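## Task

Move the printed block into the adjacent room and set it on the coffee table. It must stay there without the robot holding or supporting it. The robot must not topple or be left leaning, or the attempt fails.

## Robot and tools

ROBOT. A simulated Rainbow Robotics RB-Y1. Its base (0.66 m long, 0.58 m wide) rolls on two drive wheels plus two rear casters. The front edge sits 0.10 m ahead of the drive axle. It cannot move sideways. On top is a torso whose lower 'leg' folds at ankle, knee and hip, then two 7-joint arms with parallel grippers, and a pan/tilt head. Cameras: head_camera (896x504 px), left_wrist_camera and right_wrist_camera (644x364 px). Loose objects may occasionally get a brief shove from outside.

FRAMES. Base frame: origin on the floor midway between the drive wheels, x forward, y left, z up. The reported chest, left_hand and right_hand are in this frame. A hand point lies between the finger pads; the fingers point along its -z and close along its x. Reported hand positions can be inaccurate, worse at long reach. base_odometry is measured from the scene's starting pose and only counts wheel rotation, so slipping shows up as travel. Heading is positive to the left, from -3.142 to 3.142.

execute_actions. Arguments: "actions", a list with one action or none (empty = just report state and images), and "cameras", a list drawn from head_camera, left_wrist_camera, right_wrist_camera, all. Omitted, null or ["all"] returns every camera; [] returns none. The pictures line names the images in order. An action may contain:
- "base": exactly one of {"translate_m": d}, a relative straight drive in metres, forward positive, -3 to 3; or {"rotate_rad": d}, a relative turn in place in radians, left (counter-clockwise seen from above) positive, -3.2 to 3.2. Both are offsets from where the base last reported itself.
- "joints": absolute targets, keyed by joint name, in rad (grippers in m). Ranges:
  - torso_squat_rad 0..1.2 (bigger lowers the chest, kept level).
  - torso_shift_rad -0.3..0.6 (positive pushes hips forward).
  - torso_pitch_rad -0.2..1.4 (positive bows forward).
  - torso_yaw_rad -1.5..1.5 (positive turns left).
  - left/right_shoulder_pitch_rad -2.356..2.356 (0 hanging; negative swings forward and up).
  - left_shoulder_roll_rad 0..3.141 (positive raises outward left); right_shoulder_roll_rad -3.141..0 (negative raises outward right).
  - shoulder_yaw_rad -2.094..2.094 for both arms (positive turns a bent forearm left).
  - elbow_rad -2.617..0.01 (0 straight, negative bends forward).
  - forearm_roll_rad -3.141..3.141 and hand_roll_rad -2.705..2.705. Positive is counter-clockwise from above on a hanging arm, on both sides.
  - wrist_pitch_rad -1.57..1.919 (negative tips the hand forward).
  - left/right_gripper_m 0..0.1, the gap between the pads.
  - head_pan_rad -0.523..0.523 (positive left, relative to the chest); head_tilt_rad -0.35..1.57 (positive looks down).
  Tolerances: ±0.02 rad, ±0.004 m for grippers.
- "speeds": lower caps for this action only. translate_m 0.05 to 0.4 m/s, rotate_rad 0.1 to 1.509 rad/s; the top values are the defaults. A base move needing more than 8.667 s is refused.
- "min_time_s": 0.1 to 8. This is the shortest duration of each arm and head motion.
Motions in one action start together. An action cannot exceed 15 s. Any unknown key or out-of-range number rejects the whole call, with no motion. A joint or base left out of an action may keep driving to its earlier target. Default top speeds: arms 1 rad/s (wrist-end joints 1.5), head 1.5, squat and pitch 0.3, shift 0.15, torso yaw 0.6, grippers 0.1 m/s.

TORSO COUPLING. Each command must also satisfy:
- squat+shift <= 1.52
- squat-shift+pitch <= 1.57
- shift+0.5pitch-0.4squat <= 0.7
- shift+0.3pitch-0.5squat <= 0.39
If it breaks one, the torso stops partway and reports off_target.

RESULTS. joint_positions gives current values. base_status and joint_status give each motion's outcome:
- done: for the base this means the wheels turned fully, even if slipping.
- off_target: stopped short and may still push.
- limit_stop_at_<name>: stopped by a built-in limit.
- limit_stop_at_own_body: a guard stopped it just before self-collision, so nothing is pushing; move the arm and torso apart.
- contact_stop: something pushed back hard.
- time_out.
- stopped_with_arm: the torso halted because an arm hit something.
After contact_stop, time_out or stopped_with_arm, the whole group (torso joints, or one arm's seven joints) stops and holds. "joint command not followed" plus a cause line means an arm's targets were withheld to avoid an arm collision; they may be retried later. on_its_own lists uncommanded parts; "held at" is a target, not a position. Once a call reports a stop, the remaining motion calls in that reply are skipped.

wait: "seconds" 0 to 10. Nothing is commanded; returns state and images. zoom_image: "camera" (one of the three) and "region" [x0,y0,x1,y1] in pixels from the top-left, at most 504x504. It works on that camera's latest full image. read_manual: optional "section", only "licences"; no motion. finished_scene: "scene", the current scene's number. It ends that scene for good once the robot has held its last command, and reports success.

CAUTIONS.
- To grasp, command a gripper gap at least 0.005 m narrower than the object; the resulting off_target is expected.
- Each arm carries up to 3 kg. Heavy loads far ahead of the drive wheels can tip the robot, and no stop will catch it.
- The base keeps driving into furniture, and a bent leg can stick out past the front. Leg contact can shove the robot backward unseen by odometry.
- After a stall, back off first in a separate action: arms first, then the torso. Exception: if both hands grip one object and the torso stalls instantly with nothing in the way, resend every arm joint at its current reading, then repeat the torso command.
- Never let the arms strike or squeeze each other; a hard press ends the run.
- A contact torque at a joint's load limit (shoulders 63, elbow 32.4, wrist joints 22.5 N m, load weight included) freezes the robot for 10 s.
- Motors warn from 65 °C and brake at 80 °C. Holding loads heats them, even while idle.
- Avoid drops, slams and hard pushes. Leave the object resting freely on the table, with the robot upright.

Each tool is called after "Call:" by a JSON object that holds its "method" and its "body", one argument or row to a line.

## Session

Call:
{"method": "execute_actions", "body": {
  "actions": []
}}

Scene clock: 0.00 s.
base_odometry: x=+0.000 y=+0.000 heading=+0.000 (m, m, rad; odometry frame)
base_status: not commanded
joint_positions: torso_squat_rad=+0.350 torso_shift_rad=+0.000 torso_pitch_rad=+0.000 torso_yaw_rad=-0.001 left_shoulder_pitch_rad=-0.034 left_shoulder_roll_rad=+0.051 left_shoulder_yaw_rad=+0.007 left_elbow_rad=-0.144 left_forearm_roll_rad=-0.031 left_wrist_pitch_rad=+0.040 left_hand_roll_rad=+0.041 left_gripper_m=+0.101 right_shoulder_pitch_rad=-0.021 right_shoulder_roll_rad=-0.029 right_shoulder_yaw_rad=+0.022 right_elbow_rad=-0.124 right_forearm_roll_rad=+0.050 right_wrist_pitch_rad=+0.035 right_hand_roll_rad=+0.001 right_gripper_m=+0.099 head_pan_rad=+0.000 head_tilt_rad=+0.399
joint_status: not commanded
chest: x=-0.2281 y=-0.0003 z=+1.2474 quat_wxyz=(+1.000, +0.000, +0.000, +0.000) (m; base frame)
left_hand: x=-0.1419 y=+0.2589 z=+0.5678 quat_wxyz=(+0.997, +0.026, -0.068, +0.001) (m; base frame)
right_hand: x=-0.1606 y=-0.2414 z=+0.5653 quat_wxyz=(+0.998, -0.016, -0.054, +0.039) (m; base frame)
pictures: head_camera, left_wrist_camera, right_wrist_camera
Images, in order (width x height): head_camera 896x504, left_wrist_camera 644x364, right_wrist_camera 644x364.

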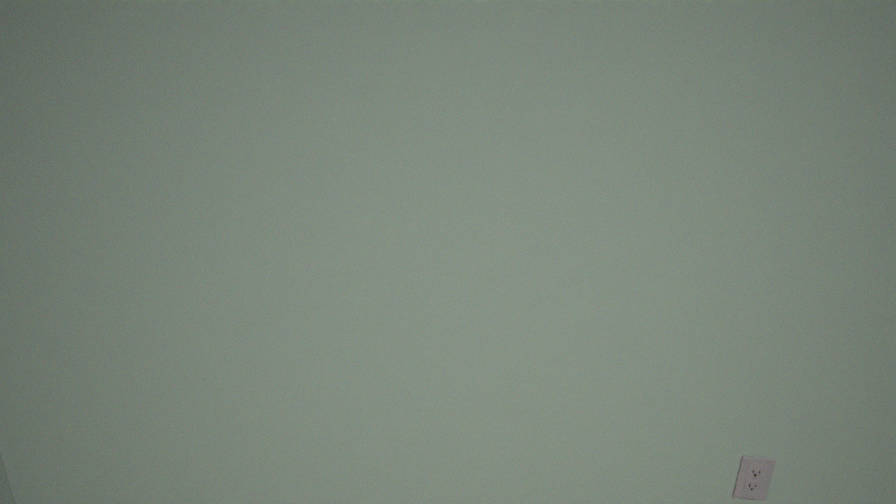

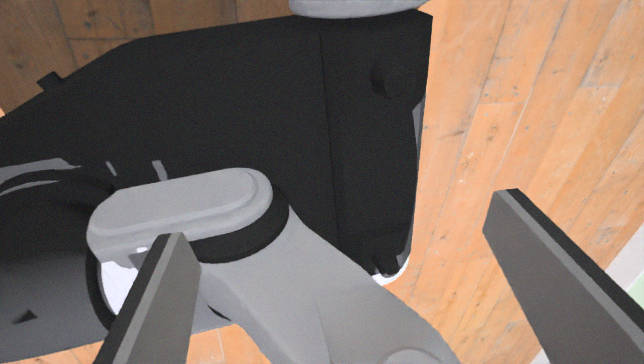

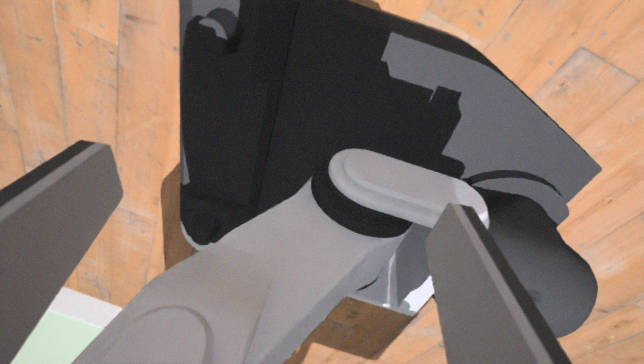

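Call:
{"method": "execute_actions", "body": {
  "actions": [
    {"base":{"rotate_rad":-1.2},"joints":{"head_tilt_rad":0.45}}
  ],
  "cameras": ["head_camera"]
}}

Call:
{"method": "execute_actions", "body": {
  "actions": [
    {"base":{"rotate_rad":-1.1}}
  ],
  "cameras": ["head_camera"]
}}

Call:
{"method": "execute_actions", "body": {
  "actions": [
    {"base":{"rotate_rad":-1.1}}
  ],
  "cameras": ["head_camera"]
}}

Scene clock: 9.67 s.
base_odometry: x=+0.000 y=+0.000 heading=-1.199 (m, m, rad; odometry frame)
base_status: done
joint_positions: torso_squat_rad=+0.350 torso_shift_rad=+0.000 torso_pitch_rad=+0.000 torso_yaw_rad=-0.001 left_shoulder_pitch_rad=-0.034 left_shoulder_roll_rad=+0.051 left_shoulder_yaw_rad=+0.007 left_elbow_rad=-0.144 left_forearm_roll_rad=-0.031 left_wrist_pitch_rad=+0.040 left_hand_roll_rad=+0.041 left_gripper_m=+0.101 right_shoulder_pitch_rad=-0.021 right_shoulder_roll_rad=-0.029 right_shoulder_yaw_rad=+0.022 right_elbow_rad=-0.124 right_forearm_roll_rad=+0.050 right_wrist_pitch_rad=+0.035 right_hand_roll_rad=+0.001 right_gripper_m=+0.099 head_pan_rad=+0.000 head_tilt_rad=+0.450
joint_status: all done
chest: x=-0.2281 y=-0.0003 z=+1.2474 quat_wxyz=(+1.000, +0.000, +0.000, +0.000) (m; base frame)
left_hand: x=-0.1419 y=+0.2589 z=+0.5678 quat_wxyz=(+0.997, +0.026, -0.068, +0.001) (m; base frame)
right_hand: x=-0.1606 y=-0.2414 z=+0.5653 quat_wxyz=(+0.998, -0.016, -0.054, +0.039) (m; base frame)
pictures: head_camera
Images, in order (width x height): head_camera 896x504.

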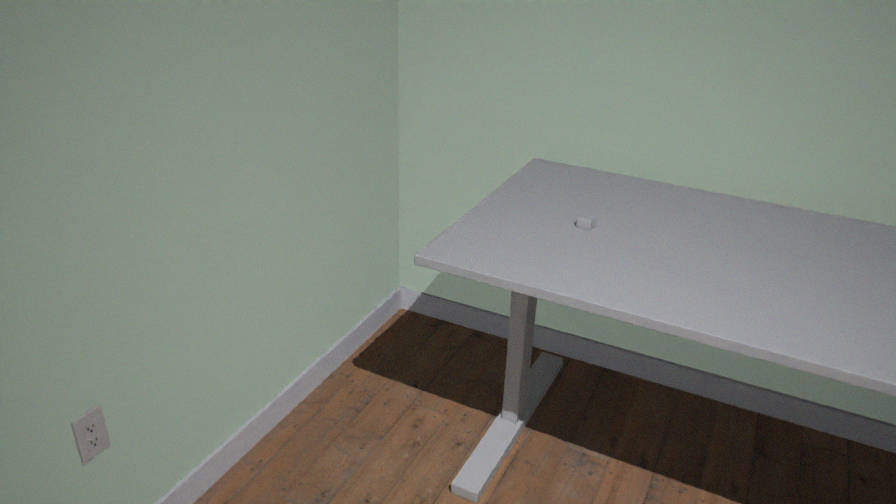

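Scene clock: 13.30 s.
base_odometry: x=+0.000 y=+0.000 heading=-2.299 (m, m, rad; odometry frame)
base_status: done
joint_positions: torso_squat_rad=+0.350 torso_shift_rad=+0.000 torso_pitch_rad=+0.000 torso_yaw_rad=-0.001 left_shoulder_pitch_rad=-0.034 left_shoulder_roll_rad=+0.051 left_shoulder_yaw_rad=+0.007 left_elbow_rad=-0.144 left_forearm_roll_rad=-0.031 left_wrist_pitch_rad=+0.040 left_hand_roll_rad=+0.041 left_gripper_m=+0.101 right_shoulder_pitch_rad=-0.021 right_shoulder_roll_rad=-0.029 right_shoulder_yaw_rad=+0.022 right_elbow_rad=-0.124 right_forearm_roll_rad=+0.050 right_wrist_pitch_rad=+0.035 right_hand_roll_rad=+0.001 right_gripper_m=+0.099 head_pan_rad=+0.000 head_tilt_rad=+0.450
joint_status: not commanded
chest: x=-0.2281 y=-0.0003 z=+1.2474 quat_wxyz=(+1.000, +0.000, +0.000, +0.000) (m; base frame)
left_hand: x=-0.1419 y=+0.2589 z=+0.5678 quat_wxyz=(+0.997, +0.026, -0.068, +0.001) (m; base frame)
right_hand: x=-0.1606 y=-0.2414 z=+0.5653 quat_wxyz=(+0.998, -0.016, -0.054, +0.039) (m; base frame)
pictures: head_camera
Images, in order (width x height): head_camera 896x504.

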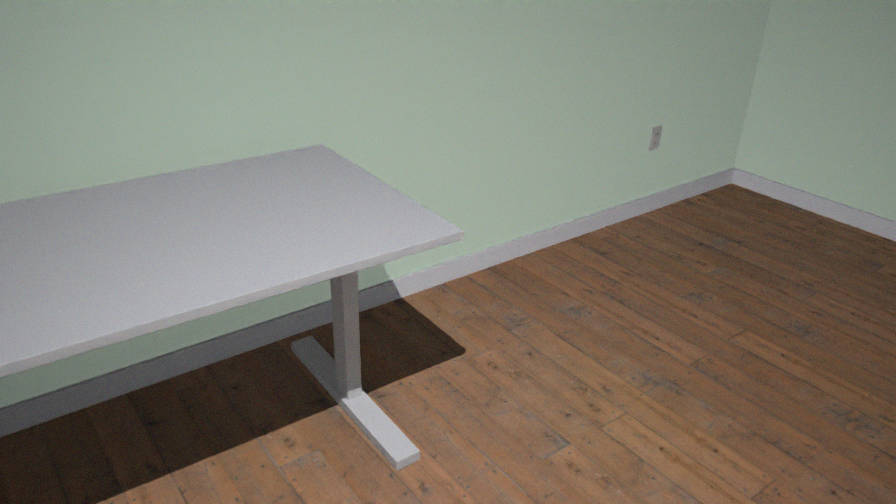

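Scene clock: 16.93 s.
base_odometry: x=+0.000 y=+0.000 heading=+2.885 (m, m, rad; odometry frame)
base_status: done
joint_positions: torso_squat_rad=+0.350 torso_shift_rad=+0.000 torso_pitch_rad=+0.000 torso_yaw_rad=-0.001 left_shoulder_pitch_rad=-0.034 left_shoulder_roll_rad=+0.051 left_shoulder_yaw_rad=+0.007 left_elbow_rad=-0.144 left_forearm_roll_rad=-0.031 left_wrist_pitch_rad=+0.040 left_hand_roll_rad=+0.041 left_gripper_m=+0.101 right_shoulder_pitch_rad=-0.021 right_shoulder_roll_rad=-0.029 right_shoulder_yaw_rad=+0.022 right_elbow_rad=-0.124 right_forearm_roll_rad=+0.050 right_wrist_pitch_rad=+0.035 right_hand_roll_rad=+0.001 right_gripper_m=+0.099 head_pan_rad=+0.000 head_tilt_rad=+0.450
joint_status: not commanded
chest: x=-0.2281 y=-0.0003 z=+1.2474 quat_wxyz=(+1.000, +0.000, +0.000, +0.000) (m; base frame)
left_hand: x=-0.1419 y=+0.2589 z=+0.5678 quat_wxyz=(+0.997, +0.026, -0.068, +0.001) (m; base frame)
right_hand: x=-0.1606 y=-0.2414 z=+0.5653 quat_wxyz=(+0.998, -0.016, -0.054, +0.039) (m; base frame)
pictures: head_camera
Images, in order (width x height): head_camera 896x504.

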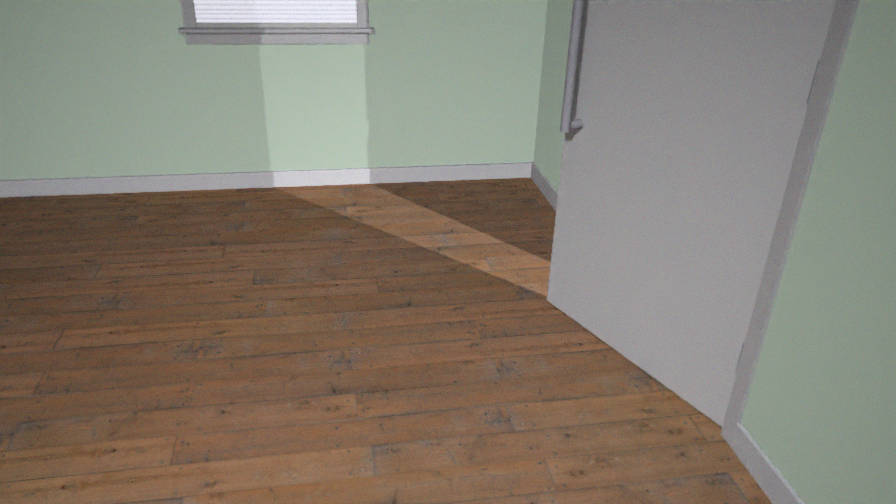

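Call:
{"method": "execute_actions", "body": {
  "actions": [
    {"base":{"rotate_rad":-1.1},"joints":{"head_tilt_rad":0.6}}
  ],
  "cameras": ["head_camera"]
}}

Call:
{"method": "execute_actions", "body": {
  "actions": [
    {"base":{"rotate_rad":-1.0}}
  ],
  "cameras": ["head_camera"]
}}

Scene clock: 27.43 s.
base_odometry: x=+0.000 y=+0.000 heading=+1.786 (m, m, rad; odometry frame)
base_status: done
joint_positions: torso_squat_rad=+0.350 torso_shift_rad=+0.000 torso_pitch_rad=+0.000 torso_yaw_rad=-0.001 left_shoulder_pitch_rad=-0.034 left_shoulder_roll_rad=+0.051 left_shoulder_yaw_rad=+0.007 left_elbow_rad=-0.144 left_forearm_roll_rad=-0.031 left_wrist_pitch_rad=+0.040 left_hand_roll_rad=+0.041 left_gripper_m=+0.101 right_shoulder_pitch_rad=-0.021 right_shoulder_roll_rad=-0.029 right_shoulder_yaw_rad=+0.022 right_elbow_rad=-0.124 right_forearm_roll_rad=+0.050 right_wrist_pitch_rad=+0.035 right_hand_roll_rad=+0.001 right_gripper_m=+0.099 head_pan_rad=+0.000 head_tilt_rad=+0.600
joint_status: all done
chest: x=-0.2281 y=-0.0003 z=+1.2474 quat_wxyz=(+1.000, +0.000, +0.000, +0.000) (m; base frame)
left_hand: x=-0.1419 y=+0.2589 z=+0.5678 quat_wxyz=(+0.997, +0.026, -0.068, +0.001) (m; base frame)
right_hand: x=-0.1606 y=-0.2414 z=+0.5653 quat_wxyz=(+0.998, -0.016, -0.054, +0.039) (m; base frame)
pictures: head_camera
Images, in order (width x height): head_camera 896x504.

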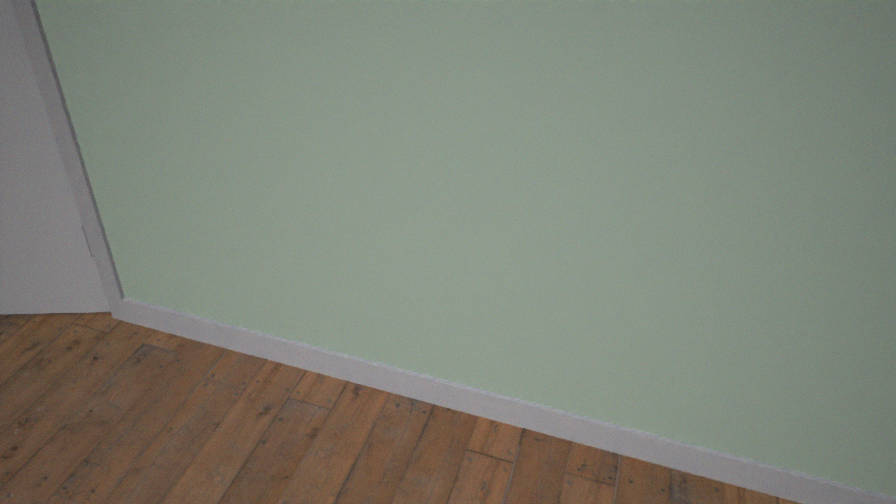

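Scene clock: 30.83 s.
base_odometry: x=+0.000 y=+0.000 heading=+0.786 (m, m, rad; odometry frame)
base_status: done
joint_positions: torso_squat_rad=+0.350 torso_shift_rad=+0.000 torso_pitch_rad=+0.000 torso_yaw_rad=-0.001 left_shoulder_pitch_rad=-0.034 left_shoulder_roll_rad=+0.051 left_shoulder_yaw_rad=+0.007 left_elbow_rad=-0.144 left_forearm_roll_rad=-0.031 left_wrist_pitch_rad=+0.040 left_hand_roll_rad=+0.041 left_gripper_m=+0.101 right_shoulder_pitch_rad=-0.021 right_shoulder_roll_rad=-0.029 right_shoulder_yaw_rad=+0.022 right_elbow_rad=-0.124 right_forearm_roll_rad=+0.050 right_wrist_pitch_rad=+0.035 right_hand_roll_rad=+0.001 right_gripper_m=+0.099 head_pan_rad=+0.000 head_tilt_rad=+0.600
joint_status: not commanded
chest: x=-0.2281 y=-0.0003 z=+1.2474 quat_wxyz=(+1.000, +0.000, +0.000, +0.000) (m; base frame)
left_hand: x=-0.1419 y=+0.2589 z=+0.5678 quat_wxyz=(+0.997, +0.026, -0.068, +0.001) (m; base frame)
right_hand: x=-0.1606 y=-0.2414 z=+0.5653 quat_wxyz=(+0.998, -0.016, -0.054, +0.039) (m; base frame)
pictures: head_camera
Images, in order (width x height): head_camera 896x504.

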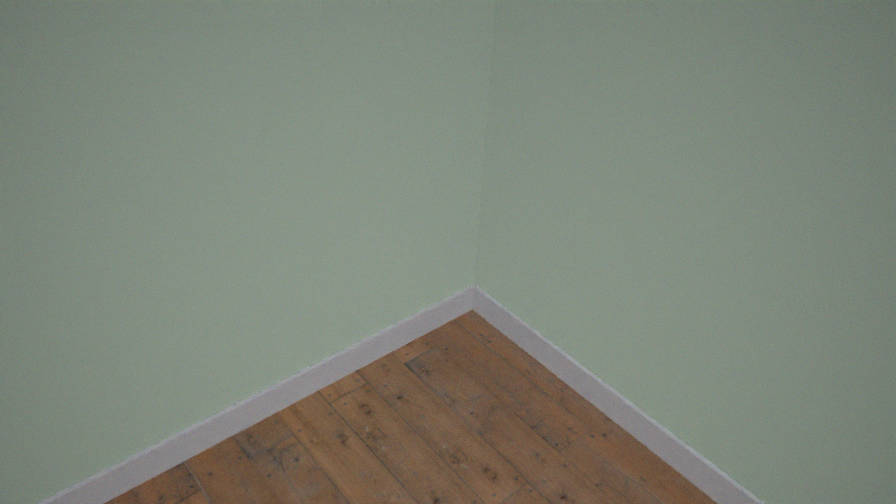

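Call:
{"method": "execute_actions", "body": {
  "actions": [
    {"base":{"rotate_rad":-2.2},"joints":{"head_tilt_rad":0.45}}
  ],
  "cameras": ["head_camera"]
}}

Call:
{"method": "zoom_image", "body": {
  "camera": "head_camera",
  "region": [350, 170, 550, 280]
}}

Scene clock: 43.13 s.
base_odometry: x=+0.000 y=+0.000 heading=-1.413 (m, m, rad; odometry frame)
base_status: done
joint_positions: torso_squat_rad=+0.350 torso_shift_rad=+0.000 torso_pitch_rad=+0.000 torso_yaw_rad=-0.001 left_shoulder_pitch_rad=-0.034 left_shoulder_roll_rad=+0.051 left_shoulder_yaw_rad=+0.007 left_elbow_rad=-0.144 left_forearm_roll_rad=-0.031 left_wrist_pitch_rad=+0.040 left_hand_roll_rad=+0.041 left_gripper_m=+0.101 right_shoulder_pitch_rad=-0.021 right_shoulder_roll_rad=-0.029 right_shoulder_yaw_rad=+0.022 right_elbow_rad=-0.124 right_forearm_roll_rad=+0.050 right_wrist_pitch_rad=+0.035 right_hand_roll_rad=+0.001 right_gripper_m=+0.099 head_pan_rad=+0.000 head_tilt_rad=+0.450
joint_status: all done
chest: x=-0.2282 y=-0.0003 z=+1.2474 quat_wxyz=(+1.000, +0.000, +0.000, +0.000) (m; base frame)
left_hand: x=-0.1420 y=+0.2589 z=+0.5678 quat_wxyz=(+0.997, +0.026, -0.068, +0.001) (m; base frame)
right_hand: x=-0.1606 y=-0.2414 z=+0.5653 quat_wxyz=(+0.998, -0.016, -0.054, +0.039) (m; base frame)
pictures: head_camera
Images, in order (width x height): head_camera 896x504.

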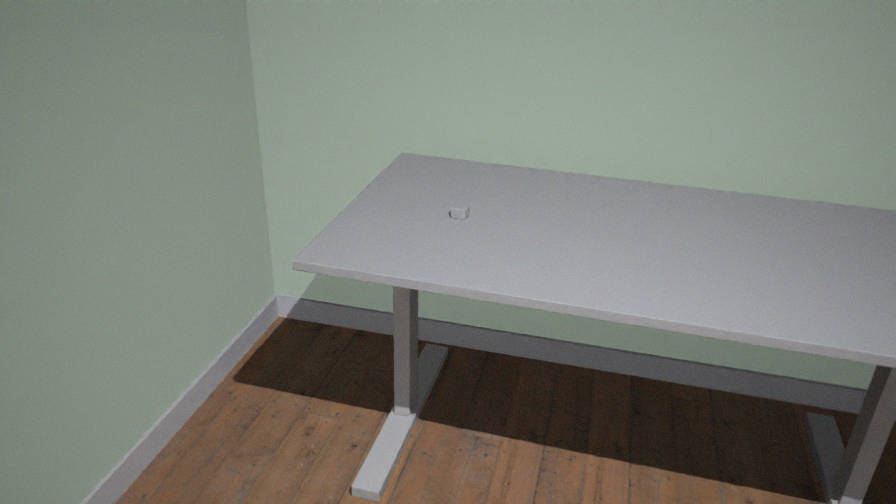

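Region (350, 170, 550, 280) of head_camera's 896x504 image, scaled by 2.520, with more detail than that image has; it fills the top 277 rows of this view, and the rest is white.

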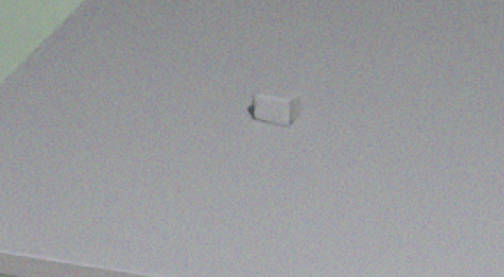

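Call:
{"method": "execute_actions", "body": {
  "actions": [
    {"base":{"rotate_rad":-0.17},"joints":{"left_shoulder_pitch_rad":-1.0,"left_shoulder_roll_rad":0.3,"left_elbow_rad":-1.66,"left_wrist_pitch_rad":1.72,"left_hand_roll_rad":-1.57,"left_forearm_roll_rad":0,"left_shoulder_yaw_rad":0}}
  ],
  "cameras": []
}}

Call:
{"method": "execute_actions", "body": {
  "actions": [
    {"base":{"translate_m":0.8},"joints":{"torso_squat_rad":0.7,"torso_pitch_rad":0.5,"head_tilt_rad":0.3}}
  ],
  "cameras": ["head_camera","left_wrist_camera"]
}}

Scene clock: 85.37 s.
base_odometry: x=+0.000 y=+0.000 heading=-1.582 (m, m, rad; odometry frame)
base_status: done
joint_positions: torso_squat_rad=+0.350 torso_shift_rad=+0.000 torso_pitch_rad=+0.000 torso_yaw_rad=-0.001 left_shoulder_pitch_rad=-1.000 left_shoulder_roll_rad=+0.300 left_shoulder_yaw_rad=+0.000 left_elbow_rad=-1.660 left_forearm_roll_rad=+0.000 left_wrist_pitch_rad=+1.720 left_hand_roll_rad=-1.570 left_gripper_m=+0.101 right_shoulder_pitch_rad=-0.021 right_shoulder_roll_rad=-0.029 right_shoulder_yaw_rad=+0.022 right_elbow_rad=-0.124 right_forearm_roll_rad=+0.050 right_wrist_pitch_rad=+0.035 right_hand_roll_rad=+0.001 right_gripper_m=+0.099 head_pan_rad=+0.000 head_tilt_rad=+0.450
joint_status: all done
chest: x=-0.2282 y=-0.0003 z=+1.2474 quat_wxyz=(+1.000, +0.000, +0.000, +0.000) (m; base frame)
left_hand: x=+0.3528 y=+0.2112 z=+1.2755 quat_wxyz=(+0.559, +0.408, -0.219, -0.688) (m; base frame)
right_hand: x=-0.1606 y=-0.2414 z=+0.5653 quat_wxyz=(+0.998, -0.016, -0.054, +0.039) (m; base frame)
pictures: none
No camera images: the call's "cameras" was empty. Leave "cameras" out to get every camera's image.

Scene clock: 88.90 s.
base_odometry: x=-0.010 y=-0.800 heading=-1.583 (m, m, rad; odometry frame)
base_status: done
joint_positions: torso_squat_rad=+0.700 torso_shift_rad=+0.000 torso_pitch_rad=+0.500 torso_yaw_rad=-0.001 left_shoulder_pitch_rad=-1.000 left_shoulder_roll_rad=+0.300 left_shoulder_yaw_rad=+0.000 left_elbow_rad=-1.660 left_forearm_roll_rad=+0.000 left_wrist_pitch_rad=+1.720 left_hand_roll_rad=-1.570 left_gripper_m=+0.101 right_shoulder_pitch_rad=-0.021 right_shoulder_roll_rad=-0.029 right_shoulder_yaw_rad=+0.022 right_elbow_rad=-0.124 right_forearm_roll_rad=+0.050 right_wrist_pitch_rad=+0.035 right_hand_roll_rad=+0.001 right_gripper_m=+0.099 head_pan_rad=+0.000 head_tilt_rad=+0.300
joint_status: all done
chest: x=-0.0795 y=-0.0003 z=+1.0874 quat_wxyz=(+0.969, +0.000, +0.248, +0.000) (m; base frame)
left_hand: x=+0.4436 y=+0.2114 z=+0.8332 quat_wxyz=(+0.596, +0.225, -0.074, -0.767) (m; base frame)
right_hand: x=-0.3475 y=-0.2414 z=+0.4566 quat_wxyz=(+0.980, -0.006, +0.195, +0.042) (m; base frame)
pictures: head_camera, left_wrist_camera
Images, in order (width x height): head_camera 896x504, left_wrist_camera 644x364.

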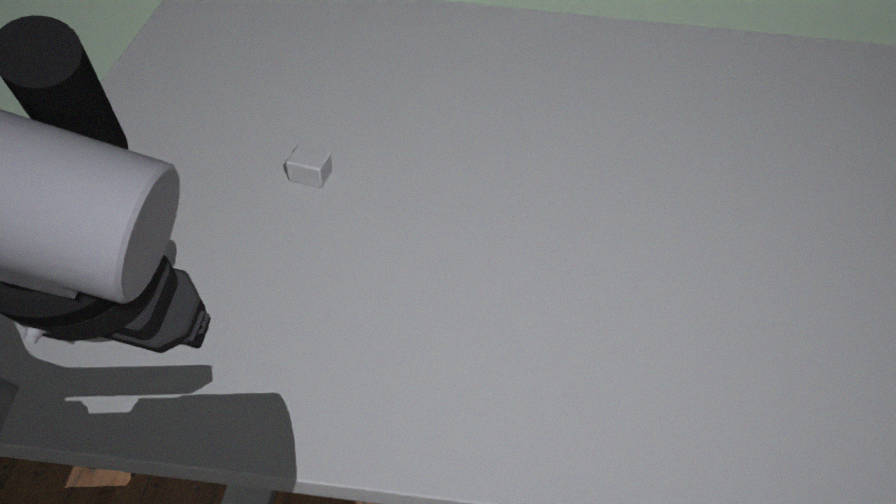

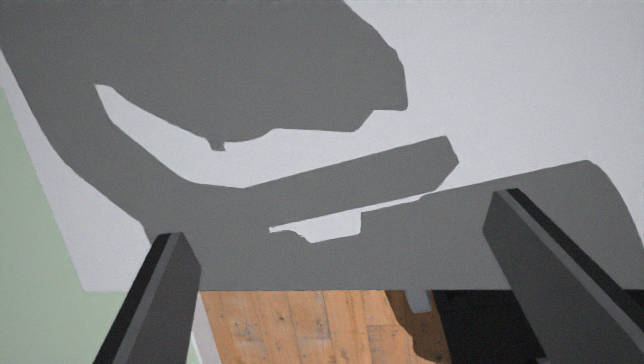

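Call:
{"method": "execute_actions", "body": {
  "actions": [
    {"joints":{"left_shoulder_yaw_rad":-0.45,"left_shoulder_roll_rad":0.4,"left_shoulder_pitch_rad":-1.05}}
  ],
  "cameras": []
}}

Scene clock: 110.90 s.
base_odometry: x=-0.010 y=-0.800 heading=-1.583 (m, m, rad; odometry frame)
base_status: not commanded
joint_positions: torso_squat_rad=+0.700 torso_shift_rad=+0.000 torso_pitch_rad=+0.500 torso_yaw_rad=-0.001 left_shoulder_pitch_rad=-1.049 left_shoulder_roll_rad=+0.400 left_shoulder_yaw_rad=-0.450 left_elbow_rad=-1.660 left_forearm_roll_rad=+0.000 left_wrist_pitch_rad=+1.720 left_hand_roll_rad=-1.570 left_gripper_m=+0.101 right_shoulder_pitch_rad=-0.021 right_shoulder_roll_rad=-0.029 right_shoulder_yaw_rad=+0.022 right_elbow_rad=-0.124 right_forearm_roll_rad=+0.050 right_wrist_pitch_rad=+0.035 right_hand_roll_rad=+0.001 right_gripper_m=+0.099 head_pan_rad=+0.000 head_tilt_rad=+0.300
joint_status: all done
chest: x=-0.0795 y=-0.0003 z=+1.0874 quat_wxyz=(+0.969, +0.000, +0.248, +0.000) (m; base frame)
left_hand: x=+0.4273 y=+0.1467 z=+0.8178 quat_wxyz=(+0.414, +0.295, +0.007, -0.861) (m; base frame)
right_hand: x=-0.3475 y=-0.2414 z=+0.4566 quat_wxyz=(+0.980, -0.006, +0.195, +0.042) (m; base frame)
pictures: none
No camera images: the call's "cameras" was empty. Leave "cameras" out to get every camera's image.

Call:
{"method": "execute_actions", "body": {
  "actions": [
    {"joints":{"left_shoulder_yaw_rad":-0.1,"left_forearm_roll_rad":0.45,"left_shoulder_pitch_rad":-1.1}}
  ],
  "cameras": []
}}

Scene clock: 121.20 s.
base_odometry: x=-0.010 y=-0.800 heading=-1.583 (m, m, rad; odometry frame)
base_status: not commanded
joint_positions: torso_squat_rad=+0.700 torso_shift_rad=+0.000 torso_pitch_rad=+0.500 torso_yaw_rad=-0.001 left_shoulder_pitch_rad=-1.099 left_shoulder_roll_rad=+0.400 left_shoulder_yaw_rad=-0.100 left_elbow_rad=-1.660 left_forearm_roll_rad=+0.450 left_wrist_pitch_rad=+1.720 left_hand_roll_rad=-1.570 left_gripper_m=+0.101 right_shoulder_pitch_rad=-0.021 right_shoulder_roll_rad=-0.029 right_shoulder_yaw_rad=+0.022 right_elbow_rad=-0.124 right_forearm_roll_rad=+0.050 right_wrist_pitch_rad=+0.035 right_hand_roll_rad=+0.001 right_gripper_m=+0.099 head_pan_rad=+0.000 head_tilt_rad=+0.300
joint_status: all done
chest: x=-0.0795 y=-0.0003 z=+1.0874 quat_wxyz=(+0.969, +0.000, +0.248, +0.000) (m; base frame)
left_hand: x=+0.4388 y=+0.1221 z=+0.8637 quat_wxyz=(+0.497, +0.122, -0.176, -0.841) (m; base frame)
right_hand: x=-0.3475 y=-0.2414 z=+0.4566 quat_wxyz=(+0.980, -0.006, +0.195, +0.042) (m; base frame)
pictures: none
No camera images: the call's "cameras" was empty. Leave "cameras" out to get every camera's image.

Call:
{"method": "execute_actions", "body": {
  "actions": [
    {"base":{"translate_m":0.24},"joints":{"left_shoulder_yaw_rad":0.0,"head_tilt_rad":0.55,"head_pan_rad":0.15}}
  ],
  "cameras": ["head_camera","left_wrist_camera"]
}}

Scene clock: 131.73 s.
base_odometry: x=-0.012 y=-1.040 heading=-1.583 (m, m, rad; odometry frame)
base_status: done
joint_positions: torso_squat_rad=+0.700 torso_shift_rad=+0.000 torso_pitch_rad=+0.500 torso_yaw_rad=-0.001 left_shoulder_pitch_rad=-1.100 left_shoulder_roll_rad=+0.400 left_shoulder_yaw_rad=+0.000 left_elbow_rad=-1.660 left_forearm_roll_rad=+0.450 left_wrist_pitch_rad=+1.720 left_hand_roll_rad=-1.570 left_gripper_m=+0.101 right_shoulder_pitch_rad=-0.021 right_shoulder_roll_rad=-0.029 right_shoulder_yaw_rad=+0.022 right_elbow_rad=-0.124 right_forearm_roll_rad=+0.050 right_wrist_pitch_rad=+0.035 right_hand_roll_rad=+0.001 right_gripper_m=+0.099 head_pan_rad=+0.150 head_tilt_rad=+0.550
joint_status: all done
chest: x=-0.0795 y=-0.0003 z=+1.0874 quat_wxyz=(+0.969, +0.000, +0.248, +0.000) (m; base frame)
left_hand: x=+0.4515 y=+0.1435 z=+0.8787 quat_wxyz=(+0.531, +0.123, -0.201, -0.814) (m; base frame)
right_hand: x=-0.3474 y=-0.2414 z=+0.4566 quat_wxyz=(+0.980, -0.006, +0.195, +0.042) (m; base frame)
pictures: head_camera, left_wrist_camera
Images, in order (width x height): head_camera 896x504, left_wrist_camera 644x364.

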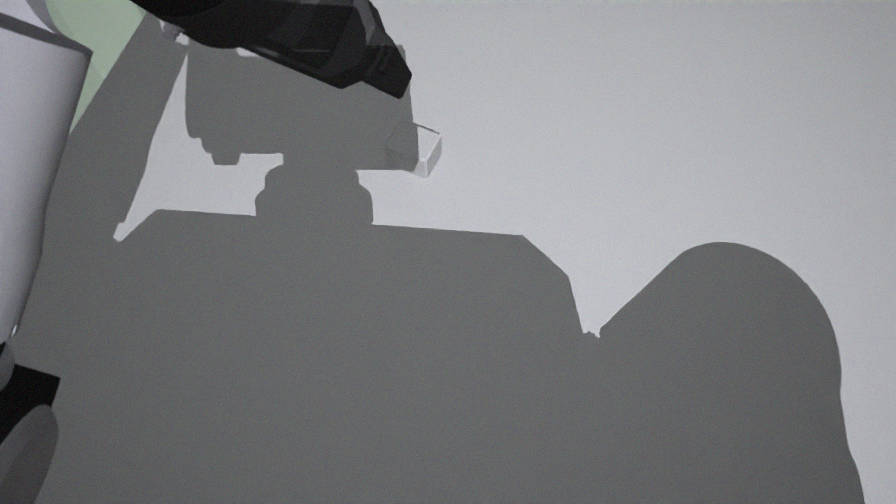

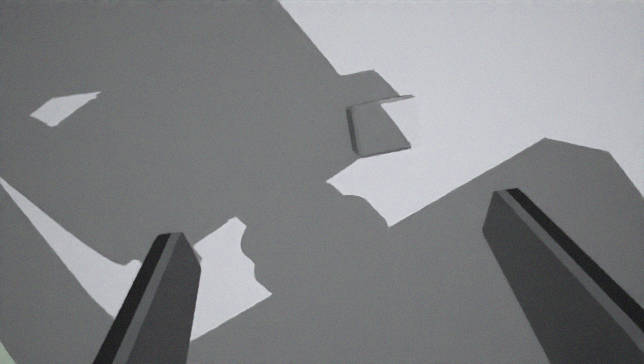

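Call:
{"method": "execute_actions", "body": {
  "actions": [
    {"base":{"translate_m":0.02},"joints":{"left_shoulder_yaw_rad":-0.15,"torso_squat_rad":0.78,"head_tilt_rad":0.45}}
  ],
  "cameras": ["head_camera","left_wrist_camera"]
}}

Scene clock: 151.97 s.
base_odometry: x=-0.013 y=-1.060 heading=-1.584 (m, m, rad; odometry frame)
base_status: done
joint_positions: torso_squat_rad=+0.780 torso_shift_rad=+0.000 torso_pitch_rad=+0.500 torso_yaw_rad=-0.001 left_shoulder_pitch_rad=-1.100 left_shoulder_roll_rad=+0.400 left_shoulder_yaw_rad=-0.150 left_elbow_rad=-1.660 left_forearm_roll_rad=+0.450 left_wrist_pitch_rad=+1.720 left_hand_roll_rad=-1.570 left_gripper_m=+0.101 right_shoulder_pitch_rad=-0.021 right_shoulder_roll_rad=-0.029 right_shoulder_yaw_rad=+0.022 right_elbow_rad=-0.124 right_forearm_roll_rad=+0.050 right_wrist_pitch_rad=+0.035 right_hand_roll_rad=+0.001 right_gripper_m=+0.099 head_pan_rad=+0.150 head_tilt_rad=+0.450
joint_status: all done
chest: x=-0.0796 y=-0.0003 z=+1.0497 quat_wxyz=(+0.969, +0.000, +0.247, +0.000) (m; base frame)
left_hand: x=+0.4318 y=+0.1121 z=+0.8185 quat_wxyz=(+0.480, +0.121, -0.164, -0.853) (m; base frame)
right_hand: x=-0.3474 y=-0.2413 z=+0.4188 quat_wxyz=(+0.980, -0.006, +0.194, +0.042) (m; base frame)
pictures: head_camera, left_wrist_camera
Images, in order (width x height): head_camera 896x504, left_wrist_camera 644x364.

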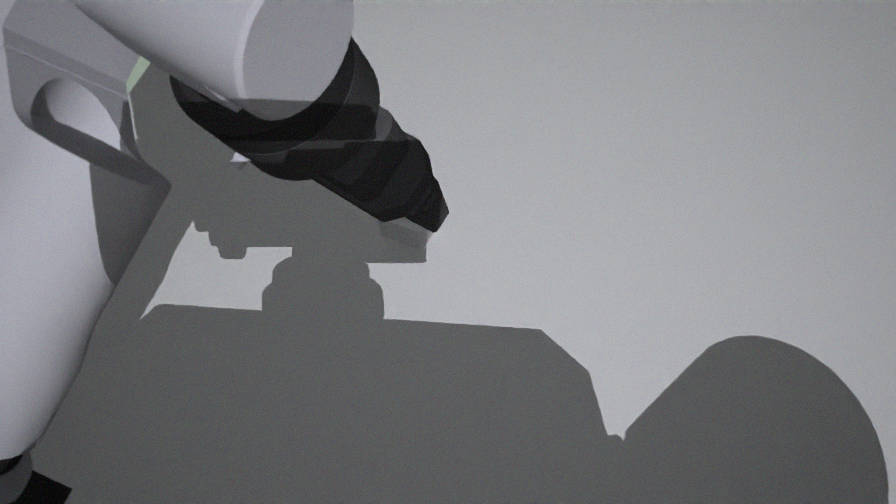

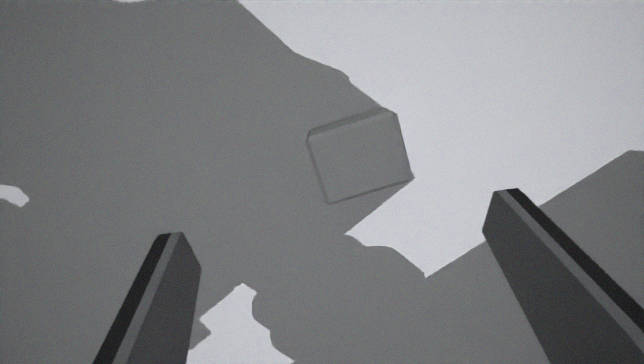

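Call:
{"method": "execute_actions", "body": {
  "actions": [
    {"base":{"translate_m":0.02},"joints":{"left_hand_roll_rad":-1.44,"torso_squat_rad":0.84}}
  ],
  "cameras": ["left_wrist_camera"]
}}

Scene clock: 163.80 s.
base_odometry: x=-0.013 y=-1.080 heading=-1.584 (m, m, rad; odometry frame)
base_status: done
joint_positions: torso_squat_rad=+0.840 torso_shift_rad=+0.000 torso_pitch_rad=+0.500 torso_yaw_rad=-0.001 left_shoulder_pitch_rad=-1.100 left_shoulder_roll_rad=+0.400 left_shoulder_yaw_rad=-0.150 left_elbow_rad=-1.660 left_forearm_roll_rad=+0.450 left_wrist_pitch_rad=+1.720 left_hand_roll_rad=-1.440 left_gripper_m=+0.101 right_shoulder_pitch_rad=-0.021 right_shoulder_roll_rad=-0.029 right_shoulder_yaw_rad=+0.022 right_elbow_rad=-0.124 right_forearm_roll_rad=+0.050 right_wrist_pitch_rad=+0.035 right_hand_roll_rad=+0.001 right_gripper_m=+0.099 head_pan_rad=+0.150 head_tilt_rad=+0.450
joint_status: all done
chest: x=-0.0796 y=-0.0002 z=+1.0193 quat_wxyz=(+0.969, +0.000, +0.247, +0.000) (m; base frame)
left_hand: x=+0.4318 y=+0.1121 z=+0.7881 quat_wxyz=(+0.534, +0.111, -0.172, -0.821) (m; base frame)
right_hand: x=-0.3474 y=-0.2413 z=+0.3884 quat_wxyz=(+0.980, -0.006, +0.194, +0.042) (m; base frame)
pictures: left_wrist_camera
Images, in order (width x height): left_wrist_camera 644x364.

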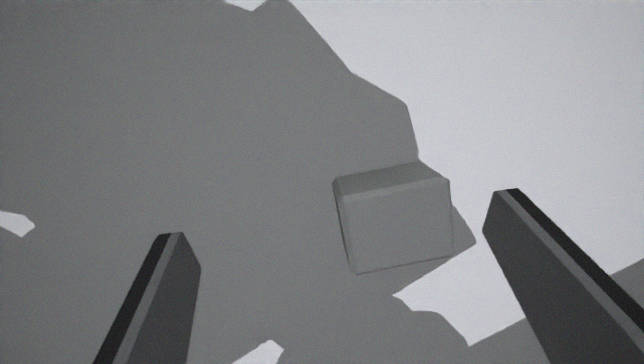

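Call:
{"method": "execute_actions", "body": {
  "actions": [
    {"base":{"translate_m":0.012},"joints":{"left_shoulder_yaw_rad":-0.2,"left_hand_roll_rad":-1.39,"torso_squat_rad":0.86}}
  ],
  "cameras": ["left_wrist_camera"]
}}

Scene clock: 171.63 s.
base_odometry: x=-0.013 y=-1.092 heading=-1.585 (m, m, rad; odometry frame)
base_status: done
joint_positions: torso_squat_rad=+0.860 torso_shift_rad=+0.000 torso_pitch_rad=+0.500 torso_yaw_rad=-0.001 left_shoulder_pitch_rad=-1.100 left_shoulder_roll_rad=+0.400 left_shoulder_yaw_rad=-0.200 left_elbow_rad=-1.660 left_forearm_roll_rad=+0.450 left_wrist_pitch_rad=+1.720 left_hand_roll_rad=-1.390 left_gripper_m=+0.101 right_shoulder_pitch_rad=-0.021 right_shoulder_roll_rad=-0.029 right_shoulder_yaw_rad=+0.022 right_elbow_rad=-0.124 right_forearm_roll_rad=+0.050 right_wrist_pitch_rad=+0.035 right_hand_roll_rad=+0.001 right_gripper_m=+0.099 head_pan_rad=+0.150 head_tilt_rad=+0.450
joint_status: all done
chest: x=-0.0795 y=-0.0002 z=+1.0087 quat_wxyz=(+0.969, +0.000, +0.248, +0.000) (m; base frame)
left_hand: x=+0.4243 y=+0.1026 z=+0.7694 quat_wxyz=(+0.538, +0.107, -0.162, -0.821) (m; base frame)
right_hand: x=-0.3474 y=-0.2413 z=+0.3779 quat_wxyz=(+0.980, -0.006, +0.194, +0.042) (m; base frame)
pictures: left_wrist_camera
Images, in order (width x height): left_wrist_camera 644x364.

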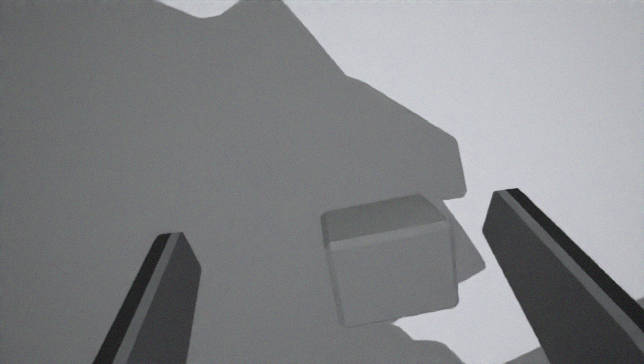

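Close.

Call:
{"method": "execute_actions", "body": {
  "actions": [
    {"joints":{"left_gripper_m":0.02}}
  ],
  "cameras": ["left_wrist_camera"]
}}

Call:
{"method": "execute_actions", "body": {
  "actions": [
    {"joints":{"torso_squat_rad":0.7}}
  ],
  "cameras": ["left_wrist_camera"]
}}

Scene clock: 185.90 s.
base_odometry: x=-0.013 y=-1.092 heading=-1.585 (m, m, rad; odometry frame)
base_status: not commanded
joint_positions: torso_squat_rad=+0.860 torso_shift_rad=+0.000 torso_pitch_rad=+0.500 torso_yaw_rad=-0.001 left_shoulder_pitch_rad=-1.100 left_shoulder_roll_rad=+0.400 left_shoulder_yaw_rad=-0.200 left_elbow_rad=-1.660 left_forearm_roll_rad=+0.450 left_wrist_pitch_rad=+1.720 left_hand_roll_rad=-1.390 left_gripper_m=+0.040 right_shoulder_pitch_rad=-0.021 right_shoulder_roll_rad=-0.029 right_shoulder_yaw_rad=+0.022 right_elbow_rad=-0.124 right_forearm_roll_rad=+0.050 right_wrist_pitch_rad=+0.035 right_hand_roll_rad=+0.001 right_gripper_m=+0.099 head_pan_rad=+0.150 head_tilt_rad=+0.450
joint_status: left_gripper_m off_target (ended at +0.040, target +0.020)
chest: x=-0.0795 y=-0.0002 z=+1.0087 quat_wxyz=(+0.969, +0.000, +0.248, +0.000) (m; base frame)
left_hand: x=+0.4243 y=+0.1026 z=+0.7694 quat_wxyz=(+0.538, +0.107, -0.162, -0.821) (m; base frame)
right_hand: x=-0.3474 y=-0.2413 z=+0.3779 quat_wxyz=(+0.980, -0.006, +0.194, +0.042) (m; base frame)
pictures: left_wrist_camera
Images, in order (width x height): left_wrist_camera 644x364.

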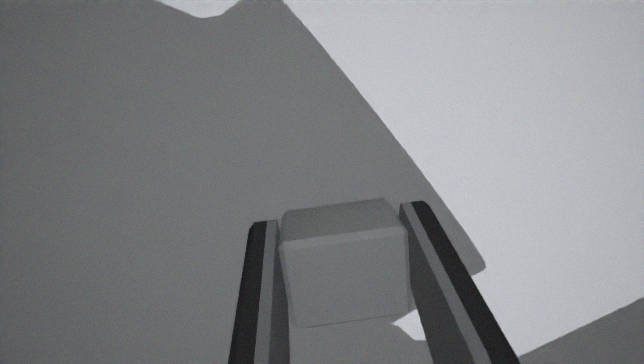

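Scene clock: 187.23 s.
base_odometry: x=-0.013 y=-1.092 heading=-1.585 (m, m, rad; odometry frame)
base_status: not commanded
joint_positions: torso_squat_rad=+0.700 torso_shift_rad=+0.000 torso_pitch_rad=+0.500 torso_yaw_rad=-0.001 left_shoulder_pitch_rad=-1.100 left_shoulder_roll_rad=+0.400 left_shoulder_yaw_rad=-0.200 left_elbow_rad=-1.660 left_forearm_roll_rad=+0.450 left_wrist_pitch_rad=+1.720 left_hand_roll_rad=-1.390 left_gripper_m=+0.040 right_shoulder_pitch_rad=-0.021 right_shoulder_roll_rad=-0.029 right_shoulder_yaw_rad=+0.022 right_elbow_rad=-0.124 right_forearm_roll_rad=+0.050 right_wrist_pitch_rad=+0.035 right_hand_roll_rad=+0.001 right_gripper_m=+0.099 head_pan_rad=+0.150 head_tilt_rad=+0.450
joint_status: all done
chest: x=-0.0796 y=-0.0003 z=+1.0874 quat_wxyz=(+0.969, +0.000, +0.248, +0.000) (m; base frame)
left_hand: x=+0.4243 y=+0.1026 z=+0.8481 quat_wxyz=(+0.538, +0.107, -0.162, -0.821) (m; base frame)
right_hand: x=-0.3475 y=-0.2414 z=+0.4565 quat_wxyz=(+0.980, -0.006, +0.195, +0.042) (m; base frame)
pictures: left_wrist_camera
Images, in order (width x height): left_wrist_camera 644x364.

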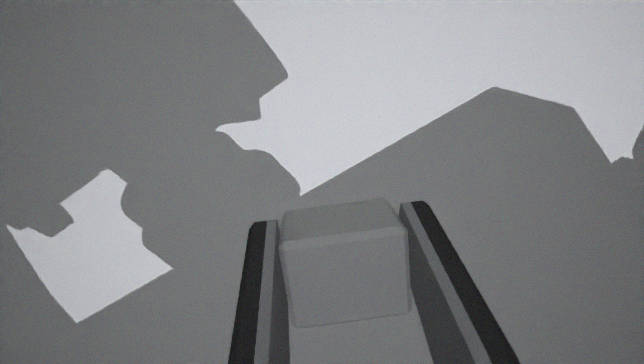

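Call:
{"method": "execute_actions", "body": {
  "actions": [
    {"base":{"translate_m":-0.5},"joints":{"torso_squat_rad":0.35,"torso_pitch_rad":0,"head_pan_rad":0,"head_tilt_rad":0.5}}
  ],
  "cameras": []
}}

Call:
{"method": "execute_actions", "body": {
  "actions": [
    {"base":{"rotate_rad":-2.04},"joints":{"left_shoulder_pitch_rad":0.1,"left_shoulder_roll_rad":0.06,"left_shoulder_yaw_rad":0,"left_elbow_rad":-0.6,"left_forearm_roll_rad":0,"left_wrist_pitch_rad":0.4,"left_hand_roll_rad":-1.5},"min_time_s":3}
  ],
  "cameras": []
}}

Call:
{"method": "execute_actions", "body": {
  "actions": [
    {"base":{"translate_m":1.5}}
  ],
  "cameras": ["head_camera"]
}}

Scene clock: 228.73 s.
base_odometry: x=-0.006 y=-0.592 heading=-1.586 (m, m, rad; odometry frame)
base_status: done
joint_positions: torso_squat_rad=+0.350 torso_shift_rad=+0.000 torso_pitch_rad=+0.000 torso_yaw_rad=-0.001 left_shoulder_pitch_rad=-1.100 left_shoulder_roll_rad=+0.400 left_shoulder_yaw_rad=-0.200 left_elbow_rad=-1.660 left_forearm_roll_rad=+0.450 left_wrist_pitch_rad=+1.720 left_hand_roll_rad=-1.390 left_gripper_m=+0.040 right_shoulder_pitch_rad=-0.021 right_shoulder_roll_rad=-0.029 right_shoulder_yaw_rad=+0.022 right_elbow_rad=-0.124 right_forearm_roll_rad=+0.050 right_wrist_pitch_rad=+0.035 right_hand_roll_rad=+0.001 right_gripper_m=+0.099 head_pan_rad=+0.000 head_tilt_rad=+0.500
joint_status: all done
chest: x=-0.2281 y=-0.0003 z=+1.2475 quat_wxyz=(+1.000, +0.000, +0.000, +0.000) (m; base frame)
left_hand: x=+0.3288 y=+0.1024 z=+1.2792 quat_wxyz=(+0.481, +0.307, -0.290, -0.769) (m; base frame)
right_hand: x=-0.1608 y=-0.2414 z=+0.5654 quat_wxyz=(+0.998, -0.016, -0.054, +0.039) (m; base frame)
pictures: none
No camera images: the call's "cameras" was empty. Leave "cameras" out to get every camera's image.

Scene clock: 233.23 s.
base_odometry: x=-0.006 y=-0.591 heading=+2.658 (m, m, rad; odometry frame)
base_status: done
joint_positions: torso_squat_rad=+0.350 torso_shift_rad=+0.000 torso_pitch_rad=+0.000 torso_yaw_rad=-0.001 left_shoulder_pitch_rad=+0.100 left_shoulder_roll_rad=+0.060 left_shoulder_yaw_rad=+0.000 left_elbow_rad=-0.600 left_forearm_roll_rad=+0.000 left_wrist_pitch_rad=+0.400 left_hand_roll_rad=-1.500 left_gripper_m=+0.040 right_shoulder_pitch_rad=-0.021 right_shoulder_roll_rad=-0.029 right_shoulder_yaw_rad=+0.022 right_elbow_rad=-0.124 right_forearm_roll_rad=+0.050 right_wrist_pitch_rad=+0.035 right_hand_roll_rad=+0.001 right_gripper_m=+0.099 head_pan_rad=+0.000 head_tilt_rad=+0.500
joint_status: all done
chest: x=-0.2281 y=-0.0003 z=+1.2475 quat_wxyz=(+1.000, +0.000, +0.000, +0.000) (m; base frame)
left_hand: x=-0.1027 y=+0.2691 z=+0.5831 quat_wxyz=(+0.738, +0.059, -0.017, -0.671) (m; base frame)
right_hand: x=-0.1607 y=-0.2414 z=+0.5654 quat_wxyz=(+0.998, -0.016, -0.054, +0.039) (m; base frame)
pictures: none
No camera images: the call's "cameras" was empty. Leave "cameras" out to get every camera's image.

Scene clock: 238.43 s.
base_odometry: x=-1.333 y=+0.107 heading=+2.657 (m, m, rad; odometry frame)
base_status: done
joint_positions: torso_squat_rad=+0.350 torso_shift_rad=+0.000 torso_pitch_rad=+0.000 torso_yaw_rad=-0.001 left_shoulder_pitch_rad=+0.100 left_shoulder_roll_rad=+0.060 left_shoulder_yaw_rad=+0.000 left_elbow_rad=-0.600 left_forearm_roll_rad=+0.000 left_wrist_pitch_rad=+0.400 left_hand_roll_rad=-1.500 left_gripper_m=+0.040 right_shoulder_pitch_rad=-0.021 right_shoulder_roll_rad=-0.029 right_shoulder_yaw_rad=+0.022 right_elbow_rad=-0.124 right_forearm_roll_rad=+0.050 right_wrist_pitch_rad=+0.035 right_hand_roll_rad=+0.001 right_gripper_m=+0.099 head_pan_rad=+0.000 head_tilt_rad=+0.500
joint_status: not commanded
chest: x=-0.2280 y=-0.0003 z=+1.2475 quat_wxyz=(+1.000, +0.000, +0.000, +0.000) (m; base frame)
left_hand: x=-0.1029 y=+0.2691 z=+0.5831 quat_wxyz=(+0.738, +0.059, -0.017, -0.671) (m; base frame)
right_hand: x=-0.1606 y=-0.2414 z=+0.5654 quat_wxyz=(+0.998, -0.016, -0.054, +0.039) (m; base frame)
pictures: head_camera
Images, in order (width x height): head_camera 896x504.

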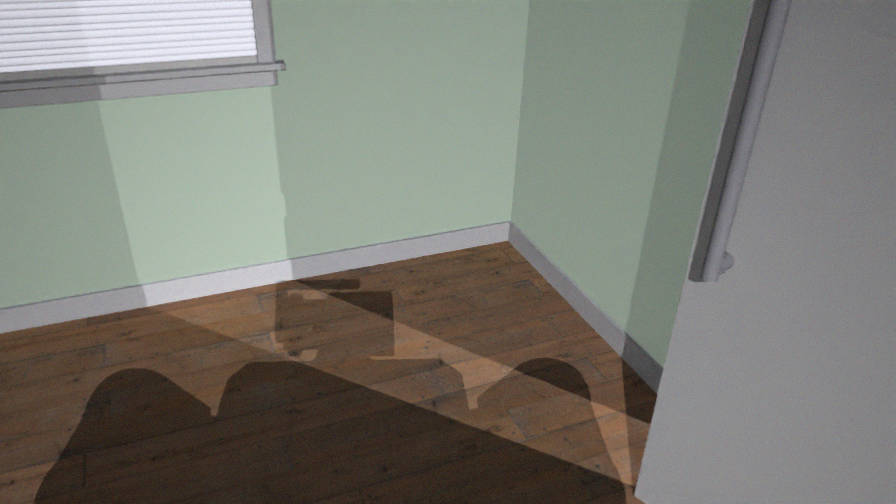

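Call:
{"method": "execute_actions", "body": {
  "actions": [
    {"base":{"rotate_rad":-0.05}}
  ],
  "cameras": []
}}

Call:
{"method": "execute_actions", "body": {
  "actions": [
    {"base":{"translate_m":1.72}}
  ],
  "cameras": []
}}

Call:
{"method": "execute_actions", "body": {
  "actions": [
    {"base":{"rotate_rad":-2.74},"joints":{"head_tilt_rad":0.7}}
  ],
  "cameras": ["head_camera"]
}}

Scene clock: 252.70 s.
base_odometry: x=-1.334 y=+0.107 heading=+2.608 (m, m, rad; odometry frame)
base_status: done
joint_positions: torso_squat_rad=+0.350 torso_shift_rad=+0.000 torso_pitch_rad=+0.000 torso_yaw_rad=-0.001 left_shoulder_pitch_rad=+0.100 left_shoulder_roll_rad=+0.060 left_shoulder_yaw_rad=+0.000 left_elbow_rad=-0.600 left_forearm_roll_rad=+0.000 left_wrist_pitch_rad=+0.400 left_hand_roll_rad=-1.500 left_gripper_m=+0.040 right_shoulder_pitch_rad=-0.021 right_shoulder_roll_rad=-0.029 right_shoulder_yaw_rad=+0.022 right_elbow_rad=-0.124 right_forearm_roll_rad=+0.050 right_wrist_pitch_rad=+0.035 right_hand_roll_rad=+0.001 right_gripper_m=+0.099 head_pan_rad=+0.000 head_tilt_rad=+0.500
joint_status: not commanded
chest: x=-0.2280 y=-0.0003 z=+1.2475 quat_wxyz=(+1.000, +0.000, +0.000, +0.000) (m; base frame)
left_hand: x=-0.1029 y=+0.2691 z=+0.5831 quat_wxyz=(+0.738, +0.059, -0.017, -0.671) (m; base frame)
right_hand: x=-0.1606 y=-0.2414 z=+0.5654 quat_wxyz=(+0.998, -0.016, -0.054, +0.039) (m; base frame)
pictures: none
No camera images: the call's "cameras" was empty. Leave "cameras" out to get every camera's image.

Scene clock: 258.43 s.
base_odometry: x=-2.814 y=+0.982 heading=+2.607 (m, m, rad; odometry frame)
base_status: done
joint_positions: torso_squat_rad=+0.350 torso_shift_rad=+0.000 torso_pitch_rad=+0.000 torso_yaw_rad=-0.001 left_shoulder_pitch_rad=+0.100 left_shoulder_roll_rad=+0.060 left_shoulder_yaw_rad=+0.000 left_elbow_rad=-0.600 left_forearm_roll_rad=+0.000 left_wrist_pitch_rad=+0.400 left_hand_roll_rad=-1.500 left_gripper_m=+0.040 right_shoulder_pitch_rad=-0.021 right_shoulder_roll_rad=-0.029 right_shoulder_yaw_rad=+0.022 right_elbow_rad=-0.124 right_forearm_roll_rad=+0.050 right_wrist_pitch_rad=+0.035 right_hand_roll_rad=+0.001 right_gripper_m=+0.099 head_pan_rad=+0.000 head_tilt_rad=+0.500
joint_status: not commanded
chest: x=-0.2280 y=-0.0003 z=+1.2475 quat_wxyz=(+1.000, +0.000, +0.000, +0.000) (m; base frame)
left_hand: x=-0.1029 y=+0.2691 z=+0.5831 quat_wxyz=(+0.739, +0.059, -0.017, -0.671) (m; base frame)
right_hand: x=-0.1606 y=-0.2414 z=+0.5654 quat_wxyz=(+0.998, -0.016, -0.054, +0.039) (m; base frame)
pictures: none
No camera images: the call's "cameras" was empty. Leave "cameras" out to get every camera's image.

Scene clock: 263.57 s.
base_odometry: x=-2.814 y=+0.982 heading=-0.132 (m, m, rad; odometry frame)
base_status: done
joint_positions: torso_squat_rad=+0.350 torso_shift_rad=+0.000 torso_pitch_rad=+0.000 torso_yaw_rad=-0.001 left_shoulder_pitch_rad=+0.100 left_shoulder_roll_rad=+0.060 left_shoulder_yaw_rad=+0.000 left_elbow_rad=-0.600 left_forearm_roll_rad=+0.000 left_wrist_pitch_rad=+0.400 left_hand_roll_rad=-1.500 left_gripper_m=+0.040 right_shoulder_pitch_rad=-0.021 right_shoulder_roll_rad=-0.029 right_shoulder_yaw_rad=+0.022 right_elbow_rad=-0.124 right_forearm_roll_rad=+0.050 right_wrist_pitch_rad=+0.035 right_hand_roll_rad=+0.001 right_gripper_m=+0.099 head_pan_rad=+0.000 head_tilt_rad=+0.700
joint_status: all done
chest: x=-0.2281 y=-0.0003 z=+1.2475 quat_wxyz=(+1.000, +0.000, +0.000, +0.000) (m; base frame)
left_hand: x=-0.1030 y=+0.2691 z=+0.5831 quat_wxyz=(+0.739, +0.059, -0.017, -0.671) (m; base frame)
right_hand: x=-0.1607 y=-0.2414 z=+0.5654 quat_wxyz=(+0.998, -0.016, -0.054, +0.039) (m; base frame)
pictures: head_camera
Images, in order (width x height): head_camera 896x504.

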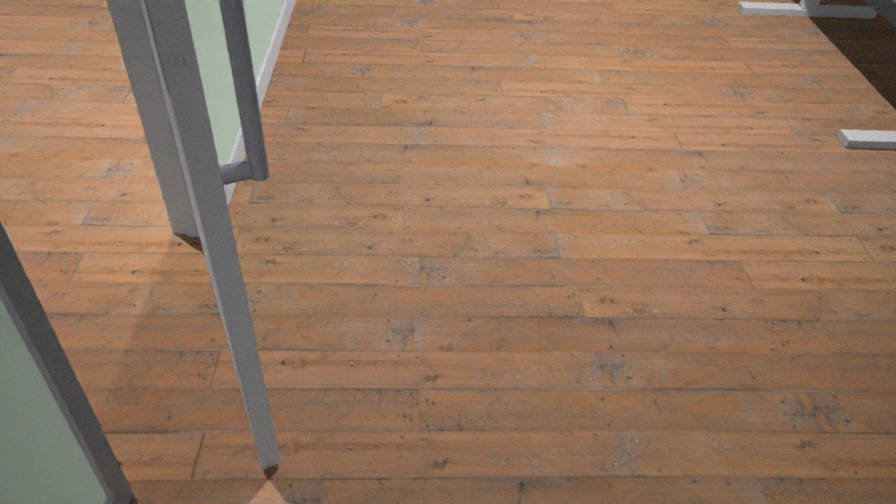

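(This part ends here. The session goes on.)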